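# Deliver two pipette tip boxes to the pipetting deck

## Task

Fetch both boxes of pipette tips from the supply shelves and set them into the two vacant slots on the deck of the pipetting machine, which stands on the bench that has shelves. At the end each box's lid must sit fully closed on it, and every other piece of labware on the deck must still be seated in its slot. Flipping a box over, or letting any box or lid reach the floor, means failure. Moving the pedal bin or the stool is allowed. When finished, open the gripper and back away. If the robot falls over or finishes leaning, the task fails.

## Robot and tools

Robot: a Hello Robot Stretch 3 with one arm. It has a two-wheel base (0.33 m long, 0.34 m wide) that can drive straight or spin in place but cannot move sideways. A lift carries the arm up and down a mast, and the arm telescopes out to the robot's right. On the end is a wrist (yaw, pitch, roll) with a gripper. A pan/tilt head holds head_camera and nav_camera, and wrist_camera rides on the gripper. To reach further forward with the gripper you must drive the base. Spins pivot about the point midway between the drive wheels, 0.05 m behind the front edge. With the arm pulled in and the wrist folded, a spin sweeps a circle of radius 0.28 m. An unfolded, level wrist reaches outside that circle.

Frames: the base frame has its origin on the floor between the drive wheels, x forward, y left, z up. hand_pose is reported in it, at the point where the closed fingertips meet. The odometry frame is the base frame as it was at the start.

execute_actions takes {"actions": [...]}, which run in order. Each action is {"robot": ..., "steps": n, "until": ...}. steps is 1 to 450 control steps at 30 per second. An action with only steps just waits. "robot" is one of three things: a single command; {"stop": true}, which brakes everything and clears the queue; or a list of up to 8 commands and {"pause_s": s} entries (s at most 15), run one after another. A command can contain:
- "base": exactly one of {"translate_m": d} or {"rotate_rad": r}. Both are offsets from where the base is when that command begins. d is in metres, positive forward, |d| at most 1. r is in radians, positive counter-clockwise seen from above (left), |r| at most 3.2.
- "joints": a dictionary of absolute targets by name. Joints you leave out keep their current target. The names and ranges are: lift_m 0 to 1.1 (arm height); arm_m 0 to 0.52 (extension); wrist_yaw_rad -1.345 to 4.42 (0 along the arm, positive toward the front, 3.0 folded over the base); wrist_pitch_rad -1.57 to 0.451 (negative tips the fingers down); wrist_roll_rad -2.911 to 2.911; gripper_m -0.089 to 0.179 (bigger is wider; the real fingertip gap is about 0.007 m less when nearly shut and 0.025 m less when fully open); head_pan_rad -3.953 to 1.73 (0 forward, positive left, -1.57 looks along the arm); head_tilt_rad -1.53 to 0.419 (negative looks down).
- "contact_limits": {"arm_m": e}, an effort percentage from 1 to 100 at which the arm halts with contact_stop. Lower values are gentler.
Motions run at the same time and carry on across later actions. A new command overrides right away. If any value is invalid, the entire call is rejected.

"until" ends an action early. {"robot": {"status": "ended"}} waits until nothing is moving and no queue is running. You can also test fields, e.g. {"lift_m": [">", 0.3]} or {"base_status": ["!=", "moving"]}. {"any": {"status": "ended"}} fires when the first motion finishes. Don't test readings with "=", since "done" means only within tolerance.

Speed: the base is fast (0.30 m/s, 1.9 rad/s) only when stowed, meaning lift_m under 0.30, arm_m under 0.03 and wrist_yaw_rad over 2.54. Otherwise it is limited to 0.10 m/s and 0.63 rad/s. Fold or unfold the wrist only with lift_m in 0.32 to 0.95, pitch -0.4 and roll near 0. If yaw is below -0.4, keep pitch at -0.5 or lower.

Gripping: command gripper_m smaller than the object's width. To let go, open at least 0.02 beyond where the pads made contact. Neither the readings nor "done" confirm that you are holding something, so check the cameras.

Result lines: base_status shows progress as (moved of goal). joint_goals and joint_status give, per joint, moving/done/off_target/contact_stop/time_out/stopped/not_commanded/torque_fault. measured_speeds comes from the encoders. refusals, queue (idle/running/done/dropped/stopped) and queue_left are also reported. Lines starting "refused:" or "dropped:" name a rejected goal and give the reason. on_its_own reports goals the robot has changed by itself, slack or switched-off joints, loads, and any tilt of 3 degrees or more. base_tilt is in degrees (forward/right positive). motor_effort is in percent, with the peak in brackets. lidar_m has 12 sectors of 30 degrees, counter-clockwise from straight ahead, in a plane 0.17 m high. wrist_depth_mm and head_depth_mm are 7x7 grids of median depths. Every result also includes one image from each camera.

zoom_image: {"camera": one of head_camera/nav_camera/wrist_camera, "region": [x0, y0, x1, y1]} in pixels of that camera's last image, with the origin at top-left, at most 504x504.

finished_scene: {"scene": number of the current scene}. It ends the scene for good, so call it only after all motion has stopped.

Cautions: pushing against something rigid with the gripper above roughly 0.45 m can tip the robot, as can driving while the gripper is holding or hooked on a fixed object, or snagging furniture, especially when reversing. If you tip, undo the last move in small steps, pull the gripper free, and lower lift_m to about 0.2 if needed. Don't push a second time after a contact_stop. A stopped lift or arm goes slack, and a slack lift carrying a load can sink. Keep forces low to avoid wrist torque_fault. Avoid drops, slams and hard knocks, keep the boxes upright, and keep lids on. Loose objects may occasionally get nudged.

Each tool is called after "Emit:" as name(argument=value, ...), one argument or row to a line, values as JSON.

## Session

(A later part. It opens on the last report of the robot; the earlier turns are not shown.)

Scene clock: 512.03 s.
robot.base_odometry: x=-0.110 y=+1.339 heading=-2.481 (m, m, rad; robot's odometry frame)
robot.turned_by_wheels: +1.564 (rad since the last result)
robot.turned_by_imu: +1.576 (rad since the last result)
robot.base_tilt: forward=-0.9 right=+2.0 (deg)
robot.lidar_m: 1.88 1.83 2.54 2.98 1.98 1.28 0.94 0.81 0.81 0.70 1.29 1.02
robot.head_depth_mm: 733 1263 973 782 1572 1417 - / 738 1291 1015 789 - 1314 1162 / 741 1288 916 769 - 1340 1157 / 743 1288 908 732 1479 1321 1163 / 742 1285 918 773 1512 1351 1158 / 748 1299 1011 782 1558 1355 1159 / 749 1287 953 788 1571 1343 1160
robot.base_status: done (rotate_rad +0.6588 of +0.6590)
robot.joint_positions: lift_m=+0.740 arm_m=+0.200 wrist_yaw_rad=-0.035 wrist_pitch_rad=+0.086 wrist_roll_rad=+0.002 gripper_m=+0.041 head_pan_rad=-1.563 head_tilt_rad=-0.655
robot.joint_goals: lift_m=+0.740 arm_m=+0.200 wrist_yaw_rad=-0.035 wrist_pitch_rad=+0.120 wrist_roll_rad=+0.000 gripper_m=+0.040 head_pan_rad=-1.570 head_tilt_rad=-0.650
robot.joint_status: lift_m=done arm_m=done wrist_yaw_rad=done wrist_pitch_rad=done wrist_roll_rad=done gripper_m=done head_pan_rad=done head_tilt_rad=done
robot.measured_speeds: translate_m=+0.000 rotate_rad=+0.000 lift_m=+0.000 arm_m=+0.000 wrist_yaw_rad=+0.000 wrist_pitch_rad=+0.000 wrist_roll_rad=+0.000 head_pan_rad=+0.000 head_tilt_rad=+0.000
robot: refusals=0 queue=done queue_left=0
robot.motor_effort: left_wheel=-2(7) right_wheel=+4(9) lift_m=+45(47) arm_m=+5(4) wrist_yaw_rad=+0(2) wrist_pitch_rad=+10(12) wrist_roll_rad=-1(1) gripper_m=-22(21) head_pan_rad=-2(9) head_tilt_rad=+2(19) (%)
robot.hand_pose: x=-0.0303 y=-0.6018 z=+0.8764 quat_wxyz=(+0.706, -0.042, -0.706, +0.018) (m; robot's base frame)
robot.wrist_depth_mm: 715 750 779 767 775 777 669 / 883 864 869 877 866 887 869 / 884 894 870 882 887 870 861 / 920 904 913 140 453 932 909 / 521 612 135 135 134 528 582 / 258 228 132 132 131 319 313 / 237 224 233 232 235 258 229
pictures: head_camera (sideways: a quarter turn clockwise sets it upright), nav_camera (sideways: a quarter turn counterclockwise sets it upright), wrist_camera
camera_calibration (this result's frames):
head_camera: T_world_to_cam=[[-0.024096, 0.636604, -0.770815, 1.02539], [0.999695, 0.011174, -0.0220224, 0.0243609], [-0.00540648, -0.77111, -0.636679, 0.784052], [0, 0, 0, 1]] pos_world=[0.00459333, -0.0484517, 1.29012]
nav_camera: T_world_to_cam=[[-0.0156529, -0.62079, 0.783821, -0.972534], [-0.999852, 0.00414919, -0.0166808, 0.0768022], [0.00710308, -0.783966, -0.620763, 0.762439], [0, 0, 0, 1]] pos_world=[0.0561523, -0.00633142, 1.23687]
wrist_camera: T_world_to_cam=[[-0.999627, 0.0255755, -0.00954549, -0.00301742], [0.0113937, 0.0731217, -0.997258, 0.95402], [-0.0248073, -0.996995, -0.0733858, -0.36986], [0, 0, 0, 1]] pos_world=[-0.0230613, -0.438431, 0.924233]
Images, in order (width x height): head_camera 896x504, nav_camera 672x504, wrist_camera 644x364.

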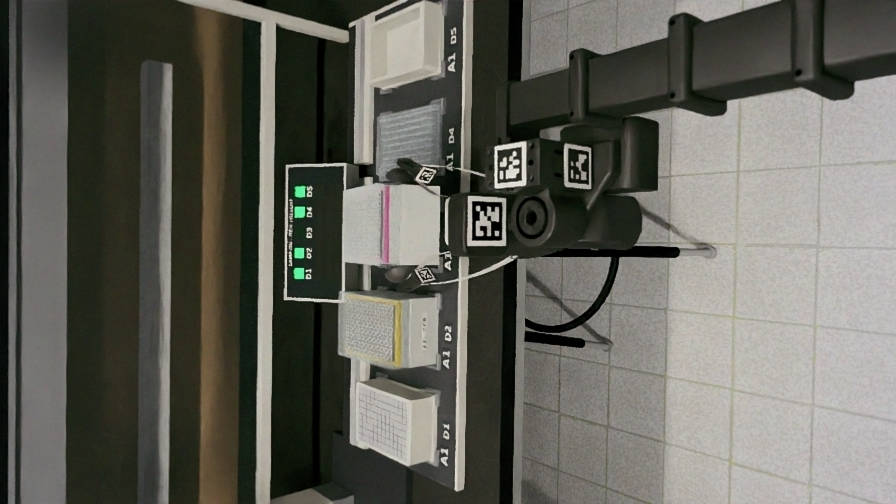

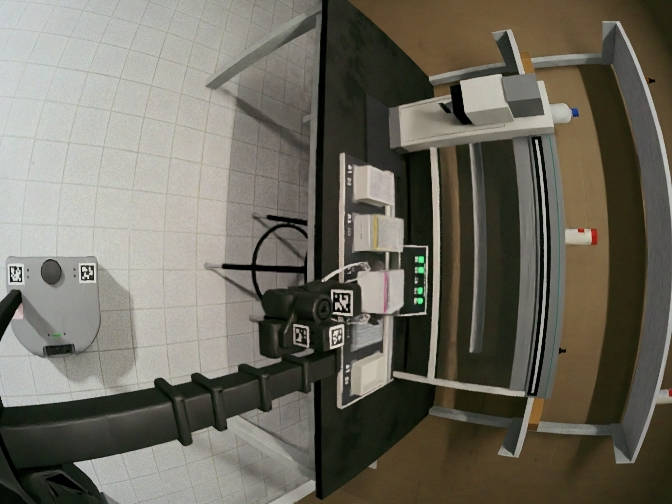

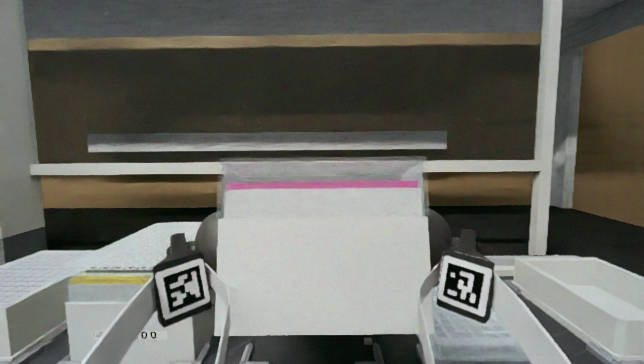

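Emit:
execute_actions(
  actions=[
    {"robot":[{"base":{"translate_m":0.004},"joints":{"arm_m":0.24,"lift_m":0.718}}],"steps":450,"until":{"robot":{"status":"ended"}}},
  ],
)

Emit:
zoom_image(
  camera="wrist_camera",
  region=[150, 290, 500, 364],
)

Scene clock: 519.73 s.
robot.base_odometry: x=-0.114 y=+1.336 heading=-2.481 (m, m, rad; robot's odometry frame)
robot.turned_by_wheels: +0.000 (rad since the last result)
robot.turned_by_imu: +0.001 (rad since the last result)
robot.base_tilt: forward=-1.1 right=+2.1 (deg)
robot.lidar_m: 1.87 1.83 2.54 2.97 1.99 1.28 0.94 0.81 0.82 0.70 1.29 1.01
robot.head_depth_mm: 736 1283 966 783 1560 1355 - / 738 1280 1019 818 - 1322 1152 / 740 1291 912 775 - 1355 1164 / 743 1297 905 729 1492 1315 1166 / 744 1284 928 773 1520 1350 1156 / 745 1299 1013 784 1571 1346 1161 / 748 1289 952 789 1569 1347 1158
robot.base_status: done (translate_m +0.0040 of +0.0040)
robot.joint_positions: lift_m=+0.718 arm_m=+0.240 wrist_yaw_rad=-0.035 wrist_pitch_rad=+0.085 wrist_roll_rad=+0.002 gripper_m=+0.041 head_pan_rad=-1.563 head_tilt_rad=-0.655
robot.joint_goals: lift_m=+0.718 arm_m=+0.240 wrist_yaw_rad=-0.035 wrist_pitch_rad=+0.120 wrist_roll_rad=+0.000 gripper_m=+0.040 head_pan_rad=-1.570 head_tilt_rad=-0.650
robot.joint_status: lift_m=done arm_m=done wrist_yaw_rad=done wrist_pitch_rad=done wrist_roll_rad=done gripper_m=done head_pan_rad=done head_tilt_rad=done
robot.measured_speeds: translate_m=+0.000 rotate_rad=+0.000 lift_m=+0.000 arm_m=+0.000 wrist_yaw_rad=+0.000 wrist_pitch_rad=+0.000 wrist_roll_rad=+0.000 head_pan_rad=+0.000 head_tilt_rad=+0.000
robot: refusals=0 queue=done queue_left=0
robot.motor_effort: left_wheel=-2(3) right_wheel=+3(10) lift_m=+33(45) arm_m=+5(4) wrist_yaw_rad=-1(1) wrist_pitch_rad=+11(10) wrist_roll_rad=-1(1) gripper_m=-22(21) head_pan_rad=-3(2) head_tilt_rad=+2(2) (%)
robot.hand_pose: x=-0.0303 y=-0.6418 z=+0.8547 quat_wxyz=(+0.706, -0.042, -0.706, +0.018) (m; robot's base frame)
robot.wrist_depth_mm: 836 812 816 825 826 832 705 / 842 837 829 861 832 840 842 / 864 765 784 773 852 857 841 / 864 870 870 140 870 864 869 / 532 242 135 134 134 507 458 / 181 181 131 131 132 300 258 / 181 183 204 199 203 218 217
pictures: head_camera (sideways: a quarter turn clockwise sets it upright), nav_camera (sideways: a quarter turn counterclockwise sets it upright), wrist_camera
camera_calibration (this result's frames):
head_camera: T_world_to_cam=[[-0.0240961, 0.636602, -0.770816, 1.0254], [0.999695, 0.0111742, -0.0220224, 0.0243609], [-0.00540629, -0.771112, -0.636677, 0.78405], [0, 0, 0, 1]] pos_world=[0.00459334, -0.0484517, 1.29012]
nav_camera: T_world_to_cam=[[-0.0156527, -0.620788, 0.783822, -0.972536], [-0.999852, 0.00414891, -0.0166809, 0.0768023], [0.00710327, -0.783968, -0.620761, 0.762437], [0, 0, 0, 1]] pos_world=[0.0561523, -0.00633157, 1.23687]
wrist_camera: T_world_to_cam=[[-0.999627, 0.0255844, -0.00955007, -0.00219283], [0.0114113, 0.0736209, -0.997221, 0.93562], [-0.0248103, -0.996958, -0.0738854, -0.410872], [0, 0, 0, 1]] pos_world=[-0.0230625, -0.478447, 0.902641]
Images, in order (width x height): head_camera 896x504, nav_camera 672x504, wrist_camera 644x364.

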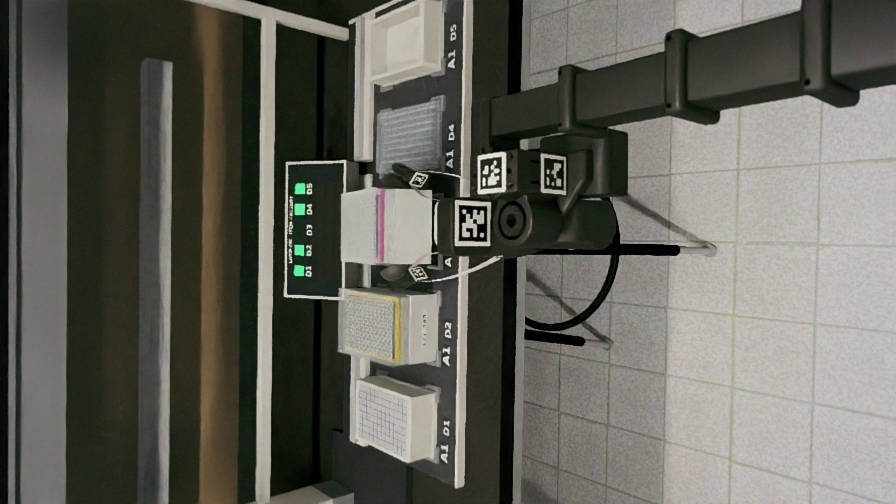

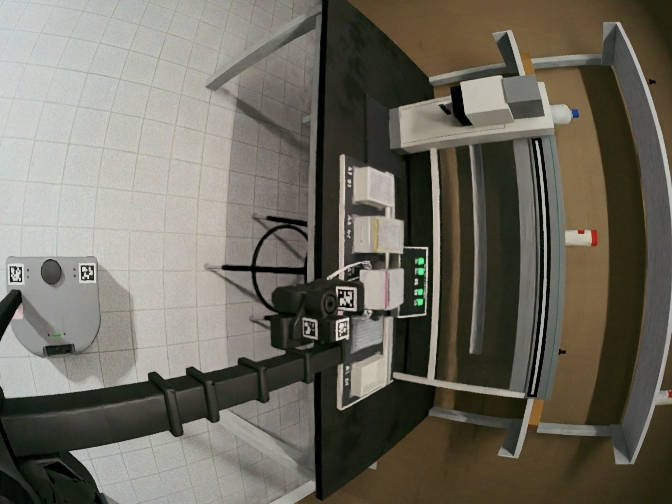

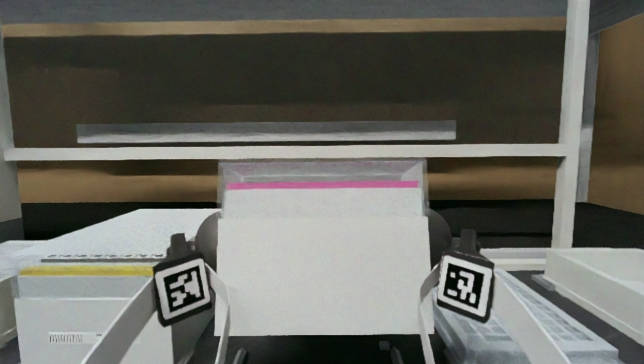

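Region (150, 290, 500, 364) of wrist_camera's 644x364 image, scaled by 1.440; it fills the top 107 rows of this view, and the rest is white.

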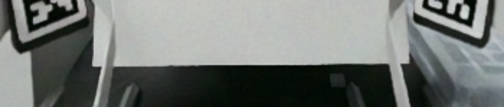

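Emit:
execute_actions(
  actions=[
    {"robot":[{"base":{"translate_m":0.003},"joints":{"arm_m":0.29}},{"joints":{"lift_m":0.698}}],"steps":450,"until":{"robot":{"status":"ended"}}},
    {"steps":10},
  ],
)

Scene clock: 529.27 s.
robot.base_odometry: x=-0.116 y=+1.335 heading=-2.481 (m, m, rad; robot's odometry frame)
robot.turned_by_wheels: +0.000 (rad since the last result)
robot.turned_by_imu: +0.001 (rad since the last result)
robot.base_tilt: forward=-1.1 right=+2.0 (deg)
robot.lidar_m: 1.87 1.82 2.53 2.98 1.99 1.29 0.94 0.81 0.82 0.70 1.29 1.01
robot.head_depth_mm: 737 1285 970 783 1568 1354 - / 739 1293 1015 817 1563 1313 1157 / 738 1275 913 806 1531 1342 1160 / 743 1293 908 773 1486 1319 1166 / 746 1290 928 773 1517 1331 1165 / 747 1300 1018 780 1568 1353 1162 / 751 1288 951 789 1577 1350 1165
robot.base_status: done (translate_m +0.0030 of +0.0030)
robot.joint_positions: lift_m=+0.698 arm_m=+0.290 wrist_yaw_rad=-0.035 wrist_pitch_rad=+0.085 wrist_roll_rad=+0.002 gripper_m=+0.041 head_pan_rad=-1.563 head_tilt_rad=-0.655
robot.joint_goals: lift_m=+0.698 arm_m=+0.290 wrist_yaw_rad=-0.035 wrist_pitch_rad=+0.120 wrist_roll_rad=+0.000 gripper_m=+0.040 head_pan_rad=-1.570 head_tilt_rad=-0.650
robot.joint_status: lift_m=done arm_m=done wrist_yaw_rad=done wrist_pitch_rad=done wrist_roll_rad=done gripper_m=done head_pan_rad=done head_tilt_rad=done
robot.measured_speeds: translate_m=+0.000 rotate_rad=+0.000 lift_m=+0.000 arm_m=+0.000 wrist_yaw_rad=+0.000 wrist_pitch_rad=+0.000 wrist_roll_rad=+0.000 head_pan_rad=+0.000 head_tilt_rad=+0.000
robot: refusals=0 queue=done queue_left=0
robot.motor_effort: left_wheel=-2(3) right_wheel=+4(10) lift_m=+33(33) arm_m=+5(7) wrist_yaw_rad=-1(1) wrist_pitch_rad=+10(10) wrist_roll_rad=-1(1) gripper_m=-21(21) head_pan_rad=-2(2) head_tilt_rad=+3(3) (%)
robot.hand_pose: x=-0.0303 y=-0.6918 z=+0.8347 quat_wxyz=(+0.706, -0.042, -0.706, +0.018) (m; robot's base frame)
robot.wrist_depth_mm: 783 781 786 794 790 782 774 / 814 803 811 798 792 803 784 / 813 735 736 723 810 794 817 / 812 825 364 140 345 806 787 / 175 169 135 134 134 433 363 / 129 132 131 132 131 253 232 / 128 152 176 167 171 183 181
pictures: head_camera (sideways: a quarter turn clockwise sets it upright), nav_camera (sideways: a quarter turn counterclockwise sets it upright), wrist_camera
camera_calibration (this result's frames):
head_camera: T_world_to_cam=[[-0.0240961, 0.636602, -0.770816, 1.0254], [0.999695, 0.0111742, -0.0220224, 0.0243609], [-0.00540629, -0.771112, -0.636677, 0.784049], [0, 0, 0, 1]] pos_world=[0.00459334, -0.0484517, 1.29012]
nav_camera: T_world_to_cam=[[-0.0156527, -0.620788, 0.783822, -0.972536], [-0.999852, 0.0041489, -0.0166809, 0.0768023], [0.00710328, -0.783968, -0.620761, 0.762436], [0, 0, 0, 1]] pos_world=[0.0561523, -0.00633159, 1.23687]
wrist_camera: T_world_to_cam=[[-0.999627, 0.0255904, -0.00954965, -0.00110218], [0.0114133, 0.0736975, -0.997215, 0.919385], [-0.0248153, -0.996952, -0.073962, -0.462138], [0, 0, 0, 1]] pos_world=[-0.0230631, -0.528458, 0.882634]
Images, in order (width x height): head_camera 896x504, nav_camera 672x504, wrist_camera 644x364.

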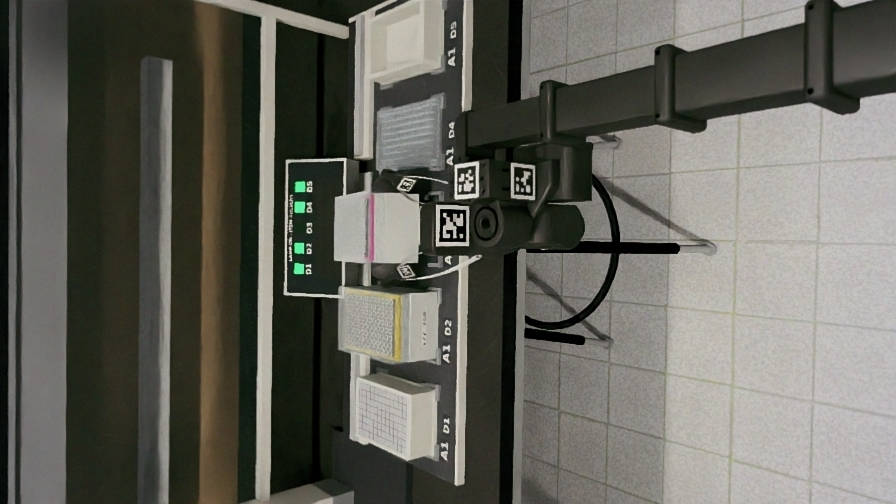

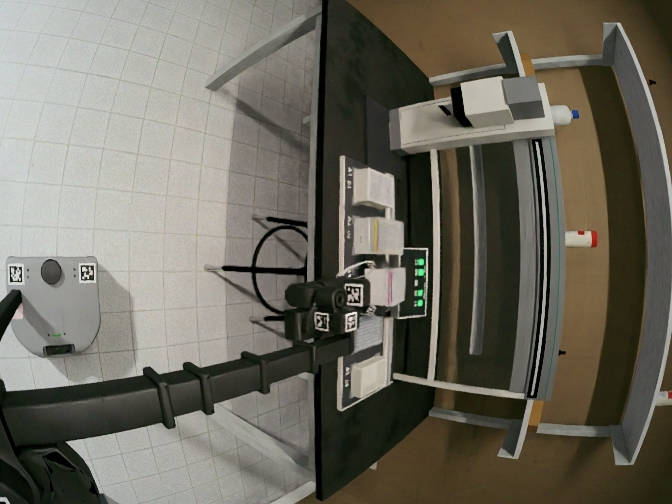

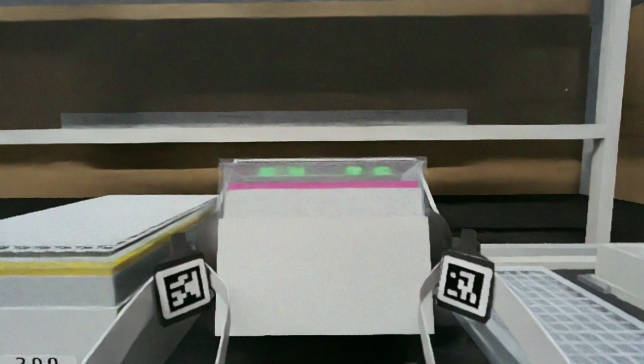

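Emit:
execute_actions(
  actions=[
    {"robot":[{"joints":{"arm_m":0.286}},{"joints":{"lift_m":0.689}}],"steps":450,"until":{"robot":{"status":"ended"}}},
    {"steps":10},
  ],
)

Scene clock: 533.47 s.
robot.base_odometry: x=-0.116 y=+1.335 heading=-2.481 (m, m, rad; robot's odometry frame)
robot.turned_by_wheels: +0.000 (rad since the last result)
robot.turned_by_imu: +0.001 (rad since the last result)
robot.base_tilt: forward=-0.9 right=+1.9 (deg)
robot.lidar_m: 1.87 1.82 2.53 2.98 1.99 1.28 0.94 0.81 0.83 0.70 1.29 1.01
robot.head_depth_mm: 734 1280 967 784 1569 1350 - / 739 1288 1013 784 1568 1317 1159 / 739 1289 915 800 1480 1353 1154 / 745 1290 905 776 1493 1316 1151 / 745 1293 928 774 1515 1353 1156 / 747 1287 1009 779 1552 1350 1161 / 750 1290 955 789 1561 1349 1157
robot.base_status: done (translate_m +0.0030 of +0.0030)
robot.joint_positions: lift_m=+0.689 arm_m=+0.286 wrist_yaw_rad=-0.035 wrist_pitch_rad=+0.088 wrist_roll_rad=+0.002 gripper_m=+0.041 head_pan_rad=-1.563 head_tilt_rad=-0.655
robot.joint_goals: lift_m=+0.689 arm_m=+0.286 wrist_yaw_rad=-0.035 wrist_pitch_rad=+0.120 wrist_roll_rad=+0.000 gripper_m=+0.040 head_pan_rad=-1.570 head_tilt_rad=-0.650
robot.joint_status: lift_m=done arm_m=done wrist_yaw_rad=done wrist_pitch_rad=done wrist_roll_rad=done gripper_m=done head_pan_rad=done head_tilt_rad=done
robot.measured_speeds: translate_m=+0.000 rotate_rad=+0.000 lift_m=+0.000 arm_m=+0.000 wrist_yaw_rad=+0.000 wrist_pitch_rad=+0.000 wrist_roll_rad=+0.000 head_pan_rad=+0.000 head_tilt_rad=+0.000
robot: refusals=0 queue=done queue_left=0
robot.motor_effort: left_wheel=-2(2) right_wheel=+4(5) lift_m=+32(33) arm_m=-6(5) wrist_yaw_rad=+0(1) wrist_pitch_rad=+10(10) wrist_roll_rad=-1(1) gripper_m=-21(21) head_pan_rad=-2(2) head_tilt_rad=+4(2) (%)
robot.hand_pose: x=-0.0303 y=-0.6885 z=+0.8264 quat_wxyz=(+0.706, -0.043, -0.706, +0.019) (m; robot's base frame)
robot.wrist_depth_mm: 781 781 772 790 797 797 781 / 822 821 811 798 810 776 773 / 805 802 720 738 709 796 766 / 837 814 339 138 336 814 747 / 139 156 134 133 133 412 300 / 131 133 131 132 131 240 228 / 133 153 162 154 156 170 169
pictures: head_camera (sideways: a quarter turn clockwise sets it upright), nav_camera (sideways: a quarter turn counterclockwise sets it upright), wrist_camera
camera_calibration (this result's frames):
head_camera: T_world_to_cam=[[-0.0240961, 0.636601, -0.770816, 1.0254], [0.999695, 0.0111742, -0.0220224, 0.0243609], [-0.00540629, -0.771112, -0.636677, 0.784049], [0, 0, 0, 1]] pos_world=[0.00459334, -0.0484517, 1.29012]
nav_camera: T_world_to_cam=[[-0.0156527, -0.620788, 0.783823, -0.972536], [-0.999852, 0.0041489, -0.0166809, 0.0768023], [0.00710328, -0.783968, -0.620761, 0.762436], [0, 0, 0, 1]] pos_world=[0.0561523, -0.0063316, 1.23687]
wrist_camera: T_world_to_cam=[[-0.999628, 0.0255716, -0.00953069, -0.00129623], [0.0113302, 0.0711758, -0.997399, 0.909269], [-0.0248268, -0.997136, -0.0714391, -0.461673], [0, 0, 0, 1]] pos_world=[-0.0230598, -0.525036, 0.87391]
Images, in order (width x height): head_camera 896x504, nav_camera 672x504, wrist_camera 644x364.

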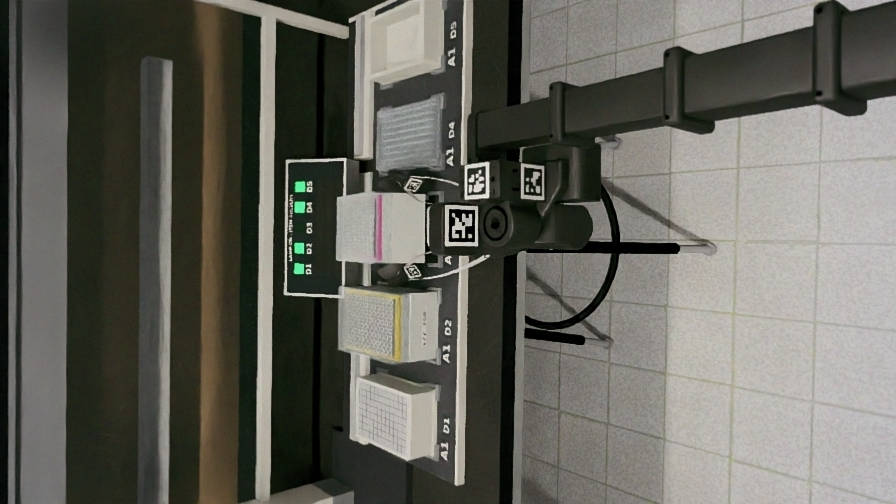

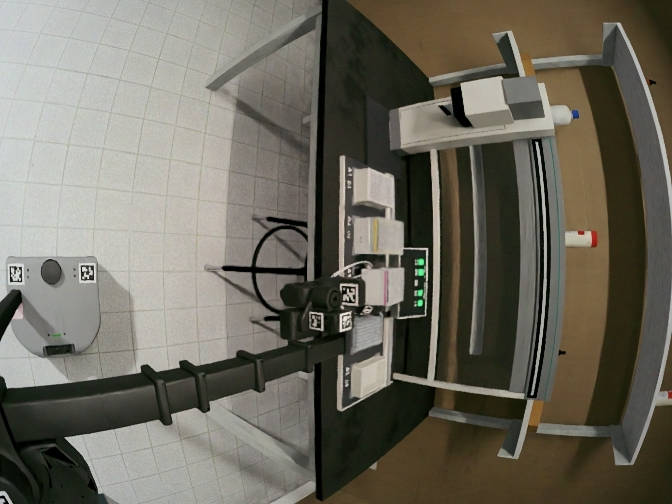

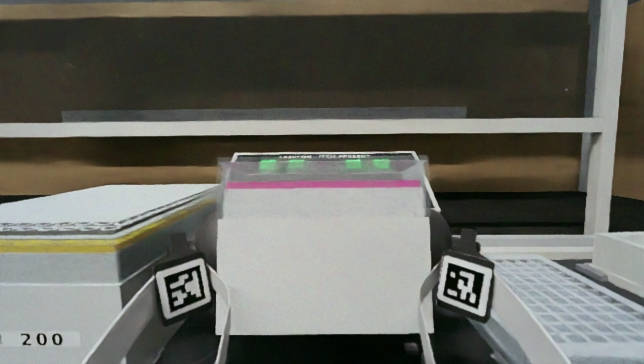

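Emit:
execute_actions(
  actions=[
    {"robot":[{"joints":{"wrist_pitch_rad":0.06}},{"joints":{"lift_m":0.701,"arm_m":0.288}},{"joints":{"wrist_pitch_rad":0.0}},{"joints":{"lift_m":0.715,"arm_m":0.290}},{"joints":{"wrist_pitch_rad":-0.06}},{"joints":{"lift_m":0.727,"arm_m":0.291}},{"joints":{"wrist_pitch_rad":-0.1}}],"steps":450,"until":{"robot":{"status":"ended"}}},
    {"steps":10},
  ],
)

Emit:
zoom_image(
  camera="wrist_camera",
  region=[150, 280, 500, 364],
)

Scene clock: 544.97 s.
robot.base_odometry: x=-0.116 y=+1.335 heading=-2.481 (m, m, rad; robot's odometry frame)
robot.turned_by_wheels: +0.000 (rad since the last result)
robot.turned_by_imu: +0.001 (rad since the last result)
robot.base_tilt: forward=-1.0 right=+1.9 (deg)
robot.lidar_m: 1.87 1.82 2.55 2.98 1.99 1.28 0.94 0.81 0.82 0.70 1.29 1.01
robot.head_depth_mm: 734 1286 969 784 1561 1385 - / 736 1289 1014 815 - 1307 1148 / 740 1284 916 831 1522 1338 1161 / 740 1299 909 764 1484 1307 1169 / 746 1291 928 772 1529 1345 1158 / 748 1297 1012 781 1556 1349 1155 / 745 1290 950 790 1553 1357 1152
robot.base_status: done (translate_m +0.0030 of +0.0030)
robot.joint_positions: lift_m=+0.727 arm_m=+0.291 wrist_yaw_rad=-0.036 wrist_pitch_rad=-0.113 wrist_roll_rad=+0.002 gripper_m=+0.041 head_pan_rad=-1.563 head_tilt_rad=-0.655
robot.joint_goals: lift_m=+0.727 arm_m=+0.291 wrist_yaw_rad=-0.035 wrist_pitch_rad=-0.100 wrist_roll_rad=+0.000 gripper_m=+0.040 head_pan_rad=-1.570 head_tilt_rad=-0.650
robot.joint_status: lift_m=done arm_m=done wrist_yaw_rad=done wrist_pitch_rad=done wrist_roll_rad=done gripper_m=done head_pan_rad=done head_tilt_rad=done
robot.measured_speeds: translate_m=+0.000 rotate_rad=+0.000 lift_m=+0.000 arm_m=+0.000 wrist_yaw_rad=+0.000 wrist_pitch_rad=+0.000 wrist_roll_rad=+0.000 head_pan_rad=+0.000 head_tilt_rad=+0.000
robot: refusals=0 queue=done queue_left=0
robot.motor_effort: left_wheel=-2(2) right_wheel=+4(4) lift_m=+44(45) arm_m=+5(12) wrist_yaw_rad=+1(0) wrist_pitch_rad=+4(10) wrist_roll_rad=-1(1) gripper_m=-21(21) head_pan_rad=-1(2) head_tilt_rad=+3(2) (%)
robot.hand_pose: x=-0.0306 y=-0.6874 z=+0.8127 quat_wxyz=(+0.705, +0.027, -0.707, -0.053) (m; robot's base frame)
robot.wrist_depth_mm: 726 735 734 724 721 744 729 / 767 690 677 688 677 763 348 / 810 793 326 315 325 800 680 / 196 183 205 136 178 416 370 / 131 145 129 130 130 254 237 / 132 134 133 133 133 197 191 / 140 144 149 143 147 149 153
pictures: head_camera (sideways: a quarter turn clockwise sets it upright), nav_camera (sideways: a quarter turn counterclockwise sets it upright), wrist_camera
camera_calibration (this result's frames):
head_camera: T_world_to_cam=[[-0.0240961, 0.636601, -0.770817, 1.0254], [0.999695, 0.0111742, -0.0220224, 0.0243609], [-0.00540628, -0.771112, -0.636676, 0.784049], [0, 0, 0, 1]] pos_world=[0.00459334, -0.0484517, 1.29012]
nav_camera: T_world_to_cam=[[-0.0156527, -0.620787, 0.783823, -0.972536], [-0.999852, 0.00414889, -0.0166809, 0.0768023], [0.00710328, -0.783968, -0.620761, 0.762436], [0, 0, 0, 1]] pos_world=[0.0561523, -0.00633162, 1.23687]
wrist_camera: T_world_to_cam=[[-0.99951, 0.0292406, -0.0111268, 0.00215377], [0.0185644, 0.268042, -0.963228, 1.00335], [-0.025183, -0.962963, -0.268453, -0.277895], [0, 0, 0, 1]] pos_world=[-0.0234722, -0.536607, 0.891881]
Images, in order (width x height): head_camera 896x504, nav_camera 672x504, wrist_camera 644x364.

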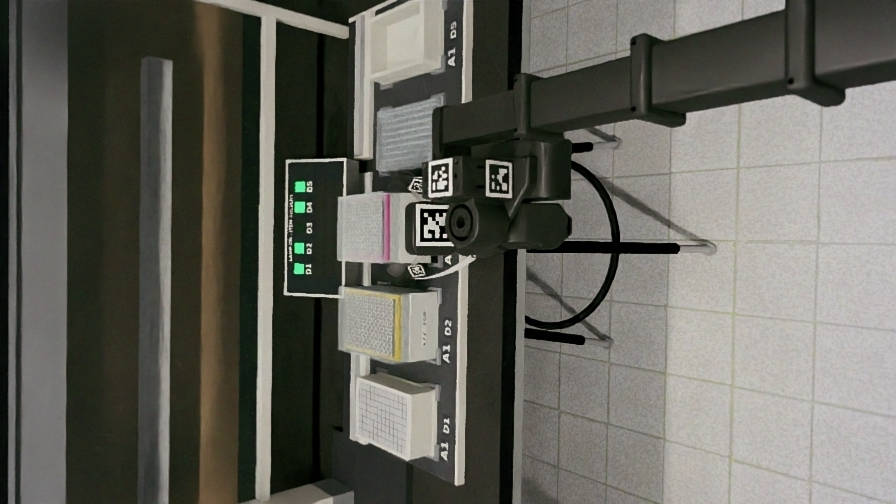

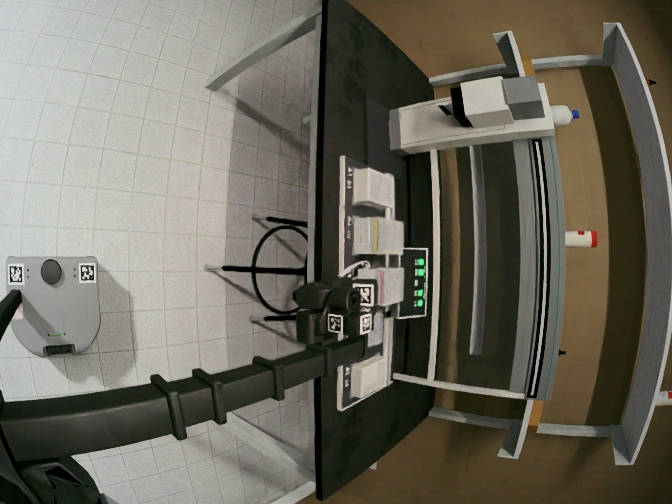

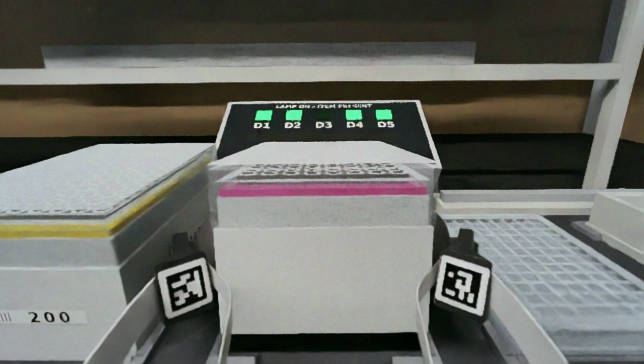

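Region (150, 280, 500, 364) of wrist_camera's 644x364 image, scaled by 1.440; it fills the top 121 rows of this view, and the rest is white.

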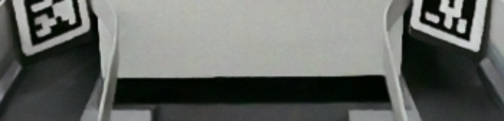

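Emit:
execute_actions(
  actions=[
    {"robot":{"joints":{"lift_m":0.718,"arm_m":0.292}},"steps":300,"until":{"robot":{"status":"ended"}}},
    {"steps":10},
  ],
)

Emit:
zoom_image(
  camera="wrist_camera",
  region=[150, 280, 500, 364],
)

Scene clock: 548.57 s.
robot.base_odometry: x=-0.116 y=+1.335 heading=-2.481 (m, m, rad; robot's odometry frame)
robot.turned_by_wheels: +0.000 (rad since the last result)
robot.turned_by_imu: +0.001 (rad since the last result)
robot.base_tilt: forward=-1.1 right=+1.8 (deg)
robot.lidar_m: 1.87 1.83 2.53 2.97 2.00 1.28 0.94 0.81 0.82 0.70 1.29 1.01
robot.head_depth_mm: 738 1285 975 783 1561 1378 - / 739 1286 1016 815 - 1323 1151 / 742 1298 914 847 1525 1344 1159 / 744 1287 905 774 1493 1320 1156 / 749 1291 927 776 1520 1355 1158 / 750 1294 1019 783 1578 1348 1159 / 751 1286 951 788 1575 1354 1158
robot.base_status: done (translate_m +0.0030 of +0.0030)
robot.joint_positions: lift_m=+0.718 arm_m=+0.292 wrist_yaw_rad=-0.037 wrist_pitch_rad=-0.113 wrist_roll_rad=+0.002 gripper_m=+0.041 head_pan_rad=-1.563 head_tilt_rad=-0.655
robot.joint_goals: lift_m=+0.718 arm_m=+0.292 wrist_yaw_rad=-0.035 wrist_pitch_rad=-0.100 wrist_roll_rad=+0.000 gripper_m=+0.040 head_pan_rad=-1.570 head_tilt_rad=-0.650
robot.joint_status: lift_m=done arm_m=done wrist_yaw_rad=done wrist_pitch_rad=done wrist_roll_rad=done gripper_m=done head_pan_rad=done head_tilt_rad=done
robot.measured_speeds: translate_m=+0.000 rotate_rad=+0.000 lift_m=+0.000 arm_m=+0.000 wrist_yaw_rad=+0.000 wrist_pitch_rad=+0.000 wrist_roll_rad=+0.000 head_pan_rad=+0.000 head_tilt_rad=+0.000
robot: refusals=0 queue=done queue_left=0
robot.motor_effort: left_wheel=-2(2) right_wheel=+2(4) lift_m=+27(43) arm_m=+6(10) wrist_yaw_rad=+2(1) wrist_pitch_rad=+5(4) wrist_roll_rad=-1(1) gripper_m=-21(21) head_pan_rad=-2(2) head_tilt_rad=+3(2) (%)
robot.hand_pose: x=-0.0309 y=-0.6882 z=+0.8042 quat_wxyz=(+0.705, +0.027, -0.707, -0.053) (m; robot's base frame)
robot.wrist_depth_mm: 733 740 745 744 731 729 728 / 776 776 680 694 673 766 348 / 800 799 315 303 314 757 633 / 150 166 161 133 159 310 303 / 127 143 128 127 128 237 226 / 132 133 133 132 133 183 179 / 139 139 138 137 137 138 143
pictures: head_camera (sideways: a quarter turn clockwise sets it upright), nav_camera (sideways: a quarter turn counterclockwise sets it upright), wrist_camera
camera_calibration (this result's frames):
head_camera: T_world_to_cam=[[-0.0240951, 0.636483, -0.770914, 1.02552], [0.999695, 0.0111707, -0.022023, 0.0243616], [-0.00540563, -0.77121, -0.636558, 0.783896], [0, 0, 0, 1]] pos_world=[0.00459335, -0.0484535, 1.29012]
nav_camera: T_world_to_cam=[[-0.0156537, -0.620668, 0.783918, -0.97266], [-0.999852, 0.00414646, -0.0166827, 0.0768046], [0.00710392, -0.784063, -0.620641, 0.76228], [0, 0, 0, 1]] pos_world=[0.0561524, -0.00634157, 1.23687]
wrist_camera: T_world_to_cam=[[-0.999471, 0.0305506, -0.011133, 0.002665], [0.0189321, 0.268392, -0.963124, 0.995589], [-0.026436, -0.962825, -0.268829, -0.280668], [0, 0, 0, 1]] pos_world=[-0.0236047, -0.537524, 0.883453]
Images, in order (width x height): head_camera 896x504, nav_camera 672x504, wrist_camera 644x364.

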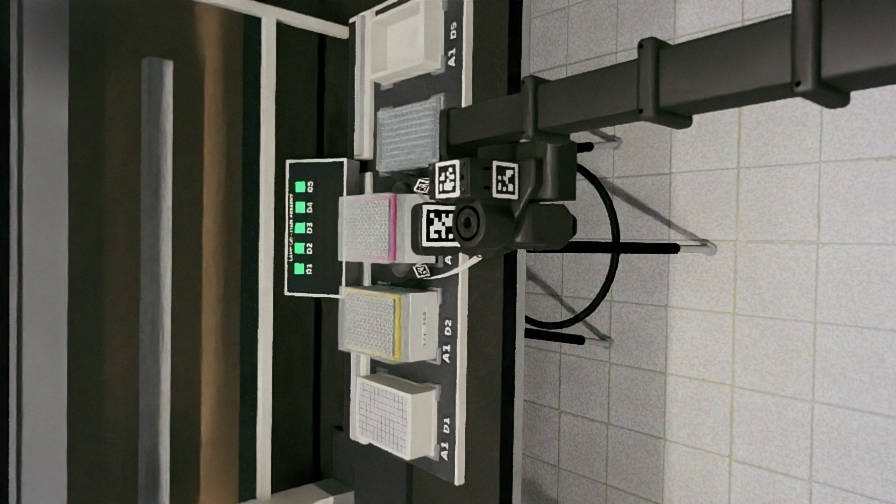

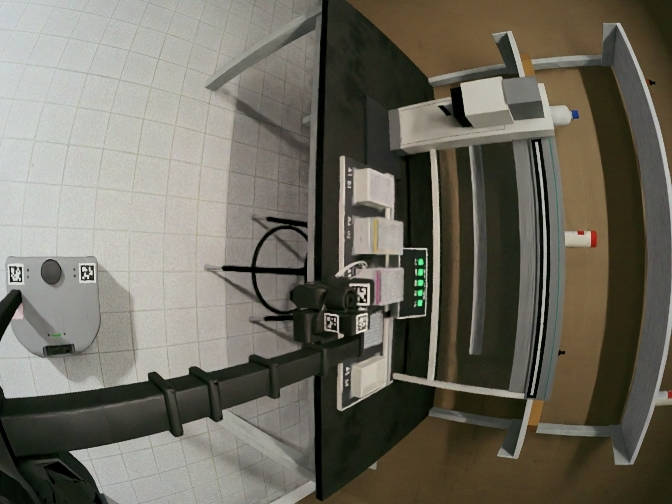

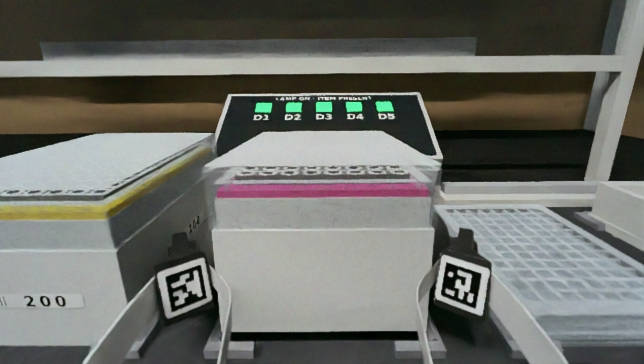

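Region (150, 280, 500, 364) of wrist_camera's 644x364 image, scaled by 1.440; it fills the top 121 rows of this view, and the rest is white.

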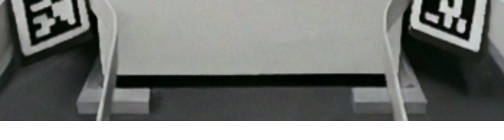

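Emit:
execute_actions(
  actions=[
    {"robot":[{"joints":{"lift_m":0.715,"arm_m":0.291}},{"joints":{"gripper_m":0.116}},{"joints":{"lift_m":0.724}},{"joints":{"arm_m":0.18}}],"steps":400,"until":{"robot":{"status":"ended"}}},
    {"steps":5},
  ],
)

Scene clock: 559.07 s.
robot.base_odometry: x=-0.116 y=+1.335 heading=-2.481 (m, m, rad; robot's odometry frame)
robot.turned_by_wheels: +0.000 (rad since the last result)
robot.turned_by_imu: +0.001 (rad since the last result)
robot.base_tilt: forward=-0.9 right=+2.0 (deg)
robot.lidar_m: 1.87 1.82 2.54 2.97 2.00 1.28 0.94 0.81 0.82 0.69 1.29 1.01
robot.head_depth_mm: 736 1280 972 779 1562 1377 - / 739 1288 1015 787 802 1323 1159 / 740 1298 914 791 - 1316 1171 / 744 1292 906 784 1560 1316 1153 / 744 1282 931 772 1508 1343 1159 / 746 1294 1015 782 1574 1339 1157 / 750 1297 951 790 1562 1349 1163
robot.base_status: done (translate_m +0.0030 of +0.0030)
robot.joint_positions: lift_m=+0.724 arm_m=+0.180 wrist_yaw_rad=-0.036 wrist_pitch_rad=-0.122 wrist_roll_rad=+0.002 gripper_m=+0.116 head_pan_rad=-1.563 head_tilt_rad=-0.655
robot.joint_goals: lift_m=+0.724 arm_m=+0.180 wrist_yaw_rad=-0.035 wrist_pitch_rad=-0.100 wrist_roll_rad=+0.000 gripper_m=+0.116 head_pan_rad=-1.570 head_tilt_rad=-0.650
robot.joint_status: lift_m=done arm_m=done wrist_yaw_rad=done wrist_pitch_rad=done wrist_roll_rad=done gripper_m=done head_pan_rad=done head_tilt_rad=done
robot.measured_speeds: translate_m=+0.000 rotate_rad=+0.000 lift_m=+0.000 arm_m=+0.000 wrist_yaw_rad=+0.000 wrist_pitch_rad=+0.000 wrist_roll_rad=+0.000 head_pan_rad=+0.000 head_tilt_rad=+0.000
robot: refusals=0 queue=done queue_left=0
robot.motor_effort: left_wheel=-2(2) right_wheel=+3(4) lift_m=+43(45) arm_m=-6(7) wrist_yaw_rad=+1(1) wrist_pitch_rad=+7(7) wrist_roll_rad=-1(1) gripper_m=+0(89) head_pan_rad=-2(1) head_tilt_rad=+2(3) (%)
robot.hand_pose: x=-0.0305 y=-0.5765 z=+0.8073 quat_wxyz=(+0.704, +0.031, -0.707, -0.056) (m; robot's base frame)
robot.wrist_depth_mm: 819 804 825 830 823 841 808 / 877 872 881 779 879 859 870 / 479 779 390 298 557 615 742 / 261 236 264 234 358 325 284 / 242 240 242 241 243 252 237 / 207 208 205 205 204 207 202 / 169 159 165 164 164 160 163
pictures: head_camera (sideways: a quarter turn clockwise sets it upright), nav_camera (sideways: a quarter turn counterclockwise sets it upright), wrist_camera
camera_calibration (this result's frames):
head_camera: T_world_to_cam=[[-0.0240953, 0.636483, -0.770914, 1.02552], [0.999695, 0.0111709, -0.022023, 0.0243616], [-0.00540544, -0.77121, -0.636558, 0.783896], [0, 0, 0, 1]] pos_world=[0.00459336, -0.0484535, 1.29012]
nav_camera: T_world_to_cam=[[-0.0156536, -0.620667, 0.783918, -0.97266], [-0.999852, 0.00414622, -0.0166827, 0.0768046], [0.0071041, -0.784063, -0.620641, 0.76228], [0, 0, 0, 1]] pos_world=[0.0561524, -0.00634156, 1.23687]
wrist_camera: T_world_to_cam=[[-0.999512, 0.0291595, -0.0111888, -0.00107732], [0.0188449, 0.277369, -0.960579, 0.97168], [-0.0249065, -0.960321, -0.277783, -0.163568], [0, 0, 0, 1]] pos_world=[-0.0234619, -0.42656, 0.887927]
Images, in order (width x height): head_camera 896x504, nav_camera 672x504, wrist_camera 644x364.

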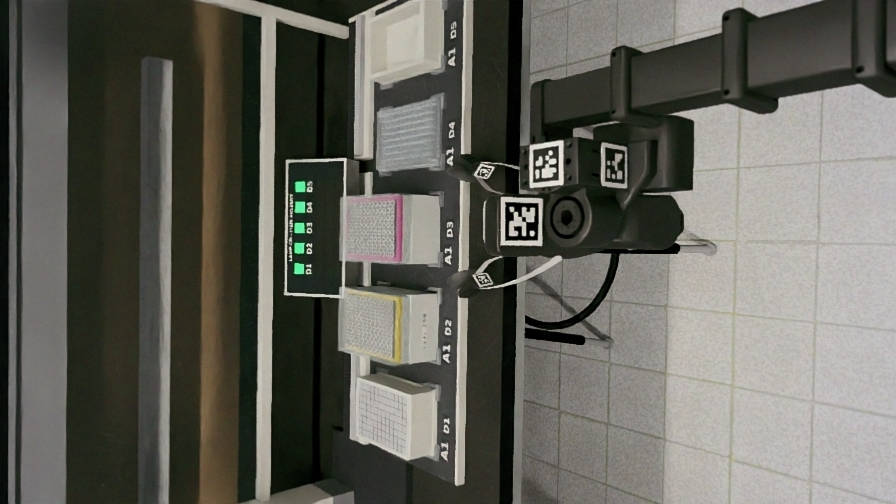

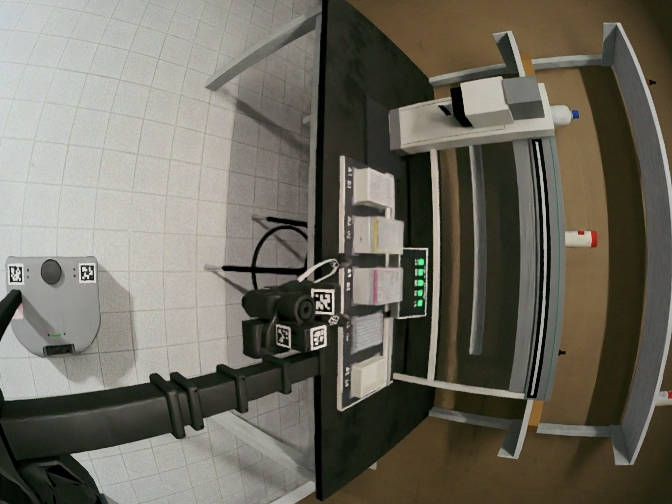

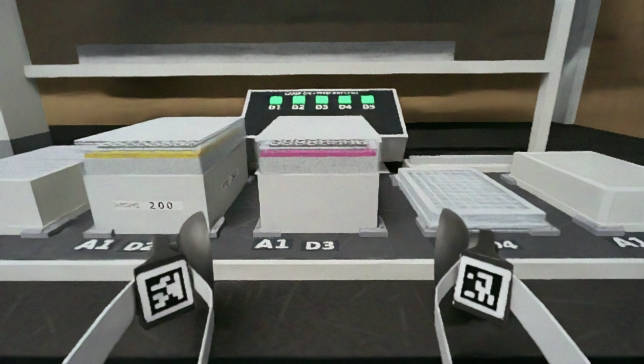

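Both boxes are seated. I'll retract the arm and finish the scene.

Emit:
execute_actions(
  actions=[
    {"robot":{"joints":{"arm_m":0.0}},"steps":300,"until":{"robot":{"status":"ended"}}},
  ],
)

Emit:
finished_scene(
  scene=1,
)

Scene clock: 565.43 s.
robot.base_odometry: x=-0.116 y=+1.335 heading=-2.481 (m, m, rad; robot's odometry frame)
robot.turned_by_wheels: +0.000 (rad since the last result)
robot.turned_by_imu: +0.001 (rad since the last result)
robot.base_tilt: forward=-1.0 right=+1.9 (deg)
robot.lidar_m: 1.87 1.82 2.54 2.97 1.99 1.28 0.94 0.81 0.82 0.70 1.30 1.01
robot.head_depth_mm: 735 1273 969 781 1573 1345 - / 737 1287 1019 790 1571 1351 - / 741 1285 915 788 1495 1425 - / 741 1293 906 771 1493 1379 1149 / 744 1292 925 777 1519 1339 1164 / 746 1281 1013 783 1577 1344 1158 / 749 1284 956 790 1569 1350 1156
robot.base_status: done (translate_m +0.0030 of +0.0030)
robot.joint_positions: lift_m=+0.724 arm_m=+0.000 wrist_yaw_rad=-0.035 wrist_pitch_rad=-0.122 wrist_roll_rad=+0.002 gripper_m=+0.116 head_pan_rad=-1.563 head_tilt_rad=-0.655
robot.joint_goals: lift_m=+0.724 arm_m=+0.000 wrist_yaw_rad=-0.035 wrist_pitch_rad=-0.100 wrist_roll_rad=+0.000 gripper_m=+0.116 head_pan_rad=-1.570 head_tilt_rad=-0.650
robot.joint_status: lift_m=done arm_m=done wrist_yaw_rad=done wrist_pitch_rad=done wrist_roll_rad=done gripper_m=done head_pan_rad=done head_tilt_rad=done
robot.measured_speeds: translate_m=+0.000 rotate_rad=+0.000 lift_m=+0.000 arm_m=+0.000 wrist_yaw_rad=+0.000 wrist_pitch_rad=+0.000 wrist_roll_rad=+0.000 head_pan_rad=+0.000 head_tilt_rad=+0.000
robot: refusals=0 queue=done queue_left=0
robot.motor_effort: left_wheel=-2(2) right_wheel=+3(4) lift_m=+43(43) arm_m=-6(6) wrist_yaw_rad=+0(0) wrist_pitch_rad=+7(7) wrist_roll_rad=-1(1) gripper_m=+0(0) head_pan_rad=-2(1) head_tilt_rad=+3(2) (%)
robot.hand_pose: x=-0.0304 y=-0.3966 z=+0.8073 quat_wxyz=(+0.704, +0.031, -0.707, -0.056) (m; robot's base frame)
robot.wrist_depth_mm: 556 - - - - 966 - / 567 - - 609 - - - / 587 478 404 414 645 522 - / 379 381 376 379 377 373 383 / 379 380 381 379 372 327 373 / - - - 599 - - - / - - - - - - -
pictures: head_camera (sideways: a quarter turn clockwise sets it upright), nav_camera (sideways: a quarter turn counterclockwise sets it upright), wrist_camera
camera_calibration (this result's frames):
head_camera: T_world_to_cam=[[-0.0240947, 0.636474, -0.770922, 1.02553], [0.999695, 0.0111699, -0.022023, 0.0243617], [-0.00540593, -0.771217, -0.636549, 0.783883], [0, 0, 0, 1]] pos_world=[0.00459333, -0.0484537, 1.29012]
nav_camera: T_world_to_cam=[[-0.0156541, -0.620658, 0.783925, -0.97267], [-0.999852, 0.00414673, -0.0166828, 0.0768048], [0.0071036, -0.784071, -0.620631, 0.762267], [0, 0, 0, 1]] pos_world=[0.0561524, -0.00634239, 1.23687]
wrist_camera: T_world_to_cam=[[-0.999525, 0.028719, -0.0111888, -0.0063903], [0.0187226, 0.277377, -0.960579, 0.921752], [-0.0244833, -0.960332, -0.277783, 0.00929645], [0, 0, 0, 1]] pos_world=[-0.0234173, -0.246562, 0.887927]
Images, in order (width x height): head_camera 896x504, nav_camera 672x504, wrist_camera 644x364.

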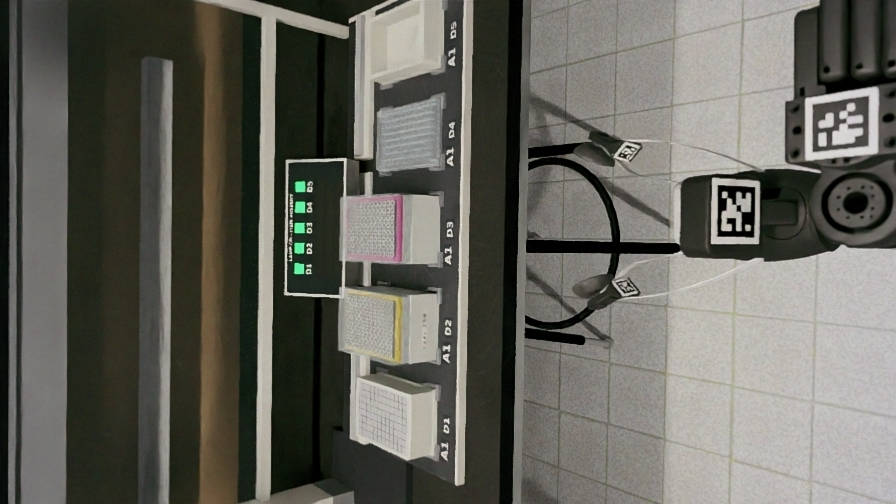

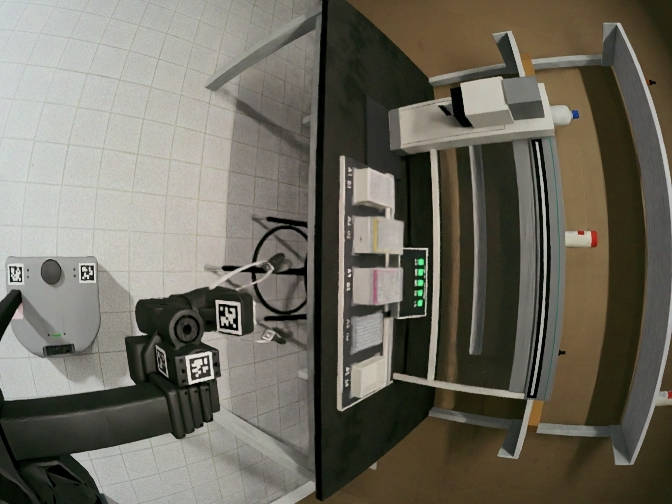

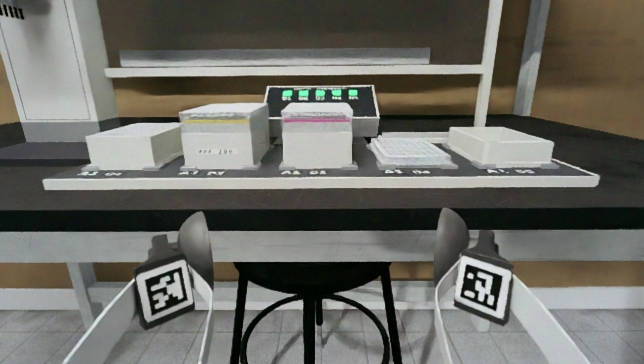

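The scene is finished: the task was done.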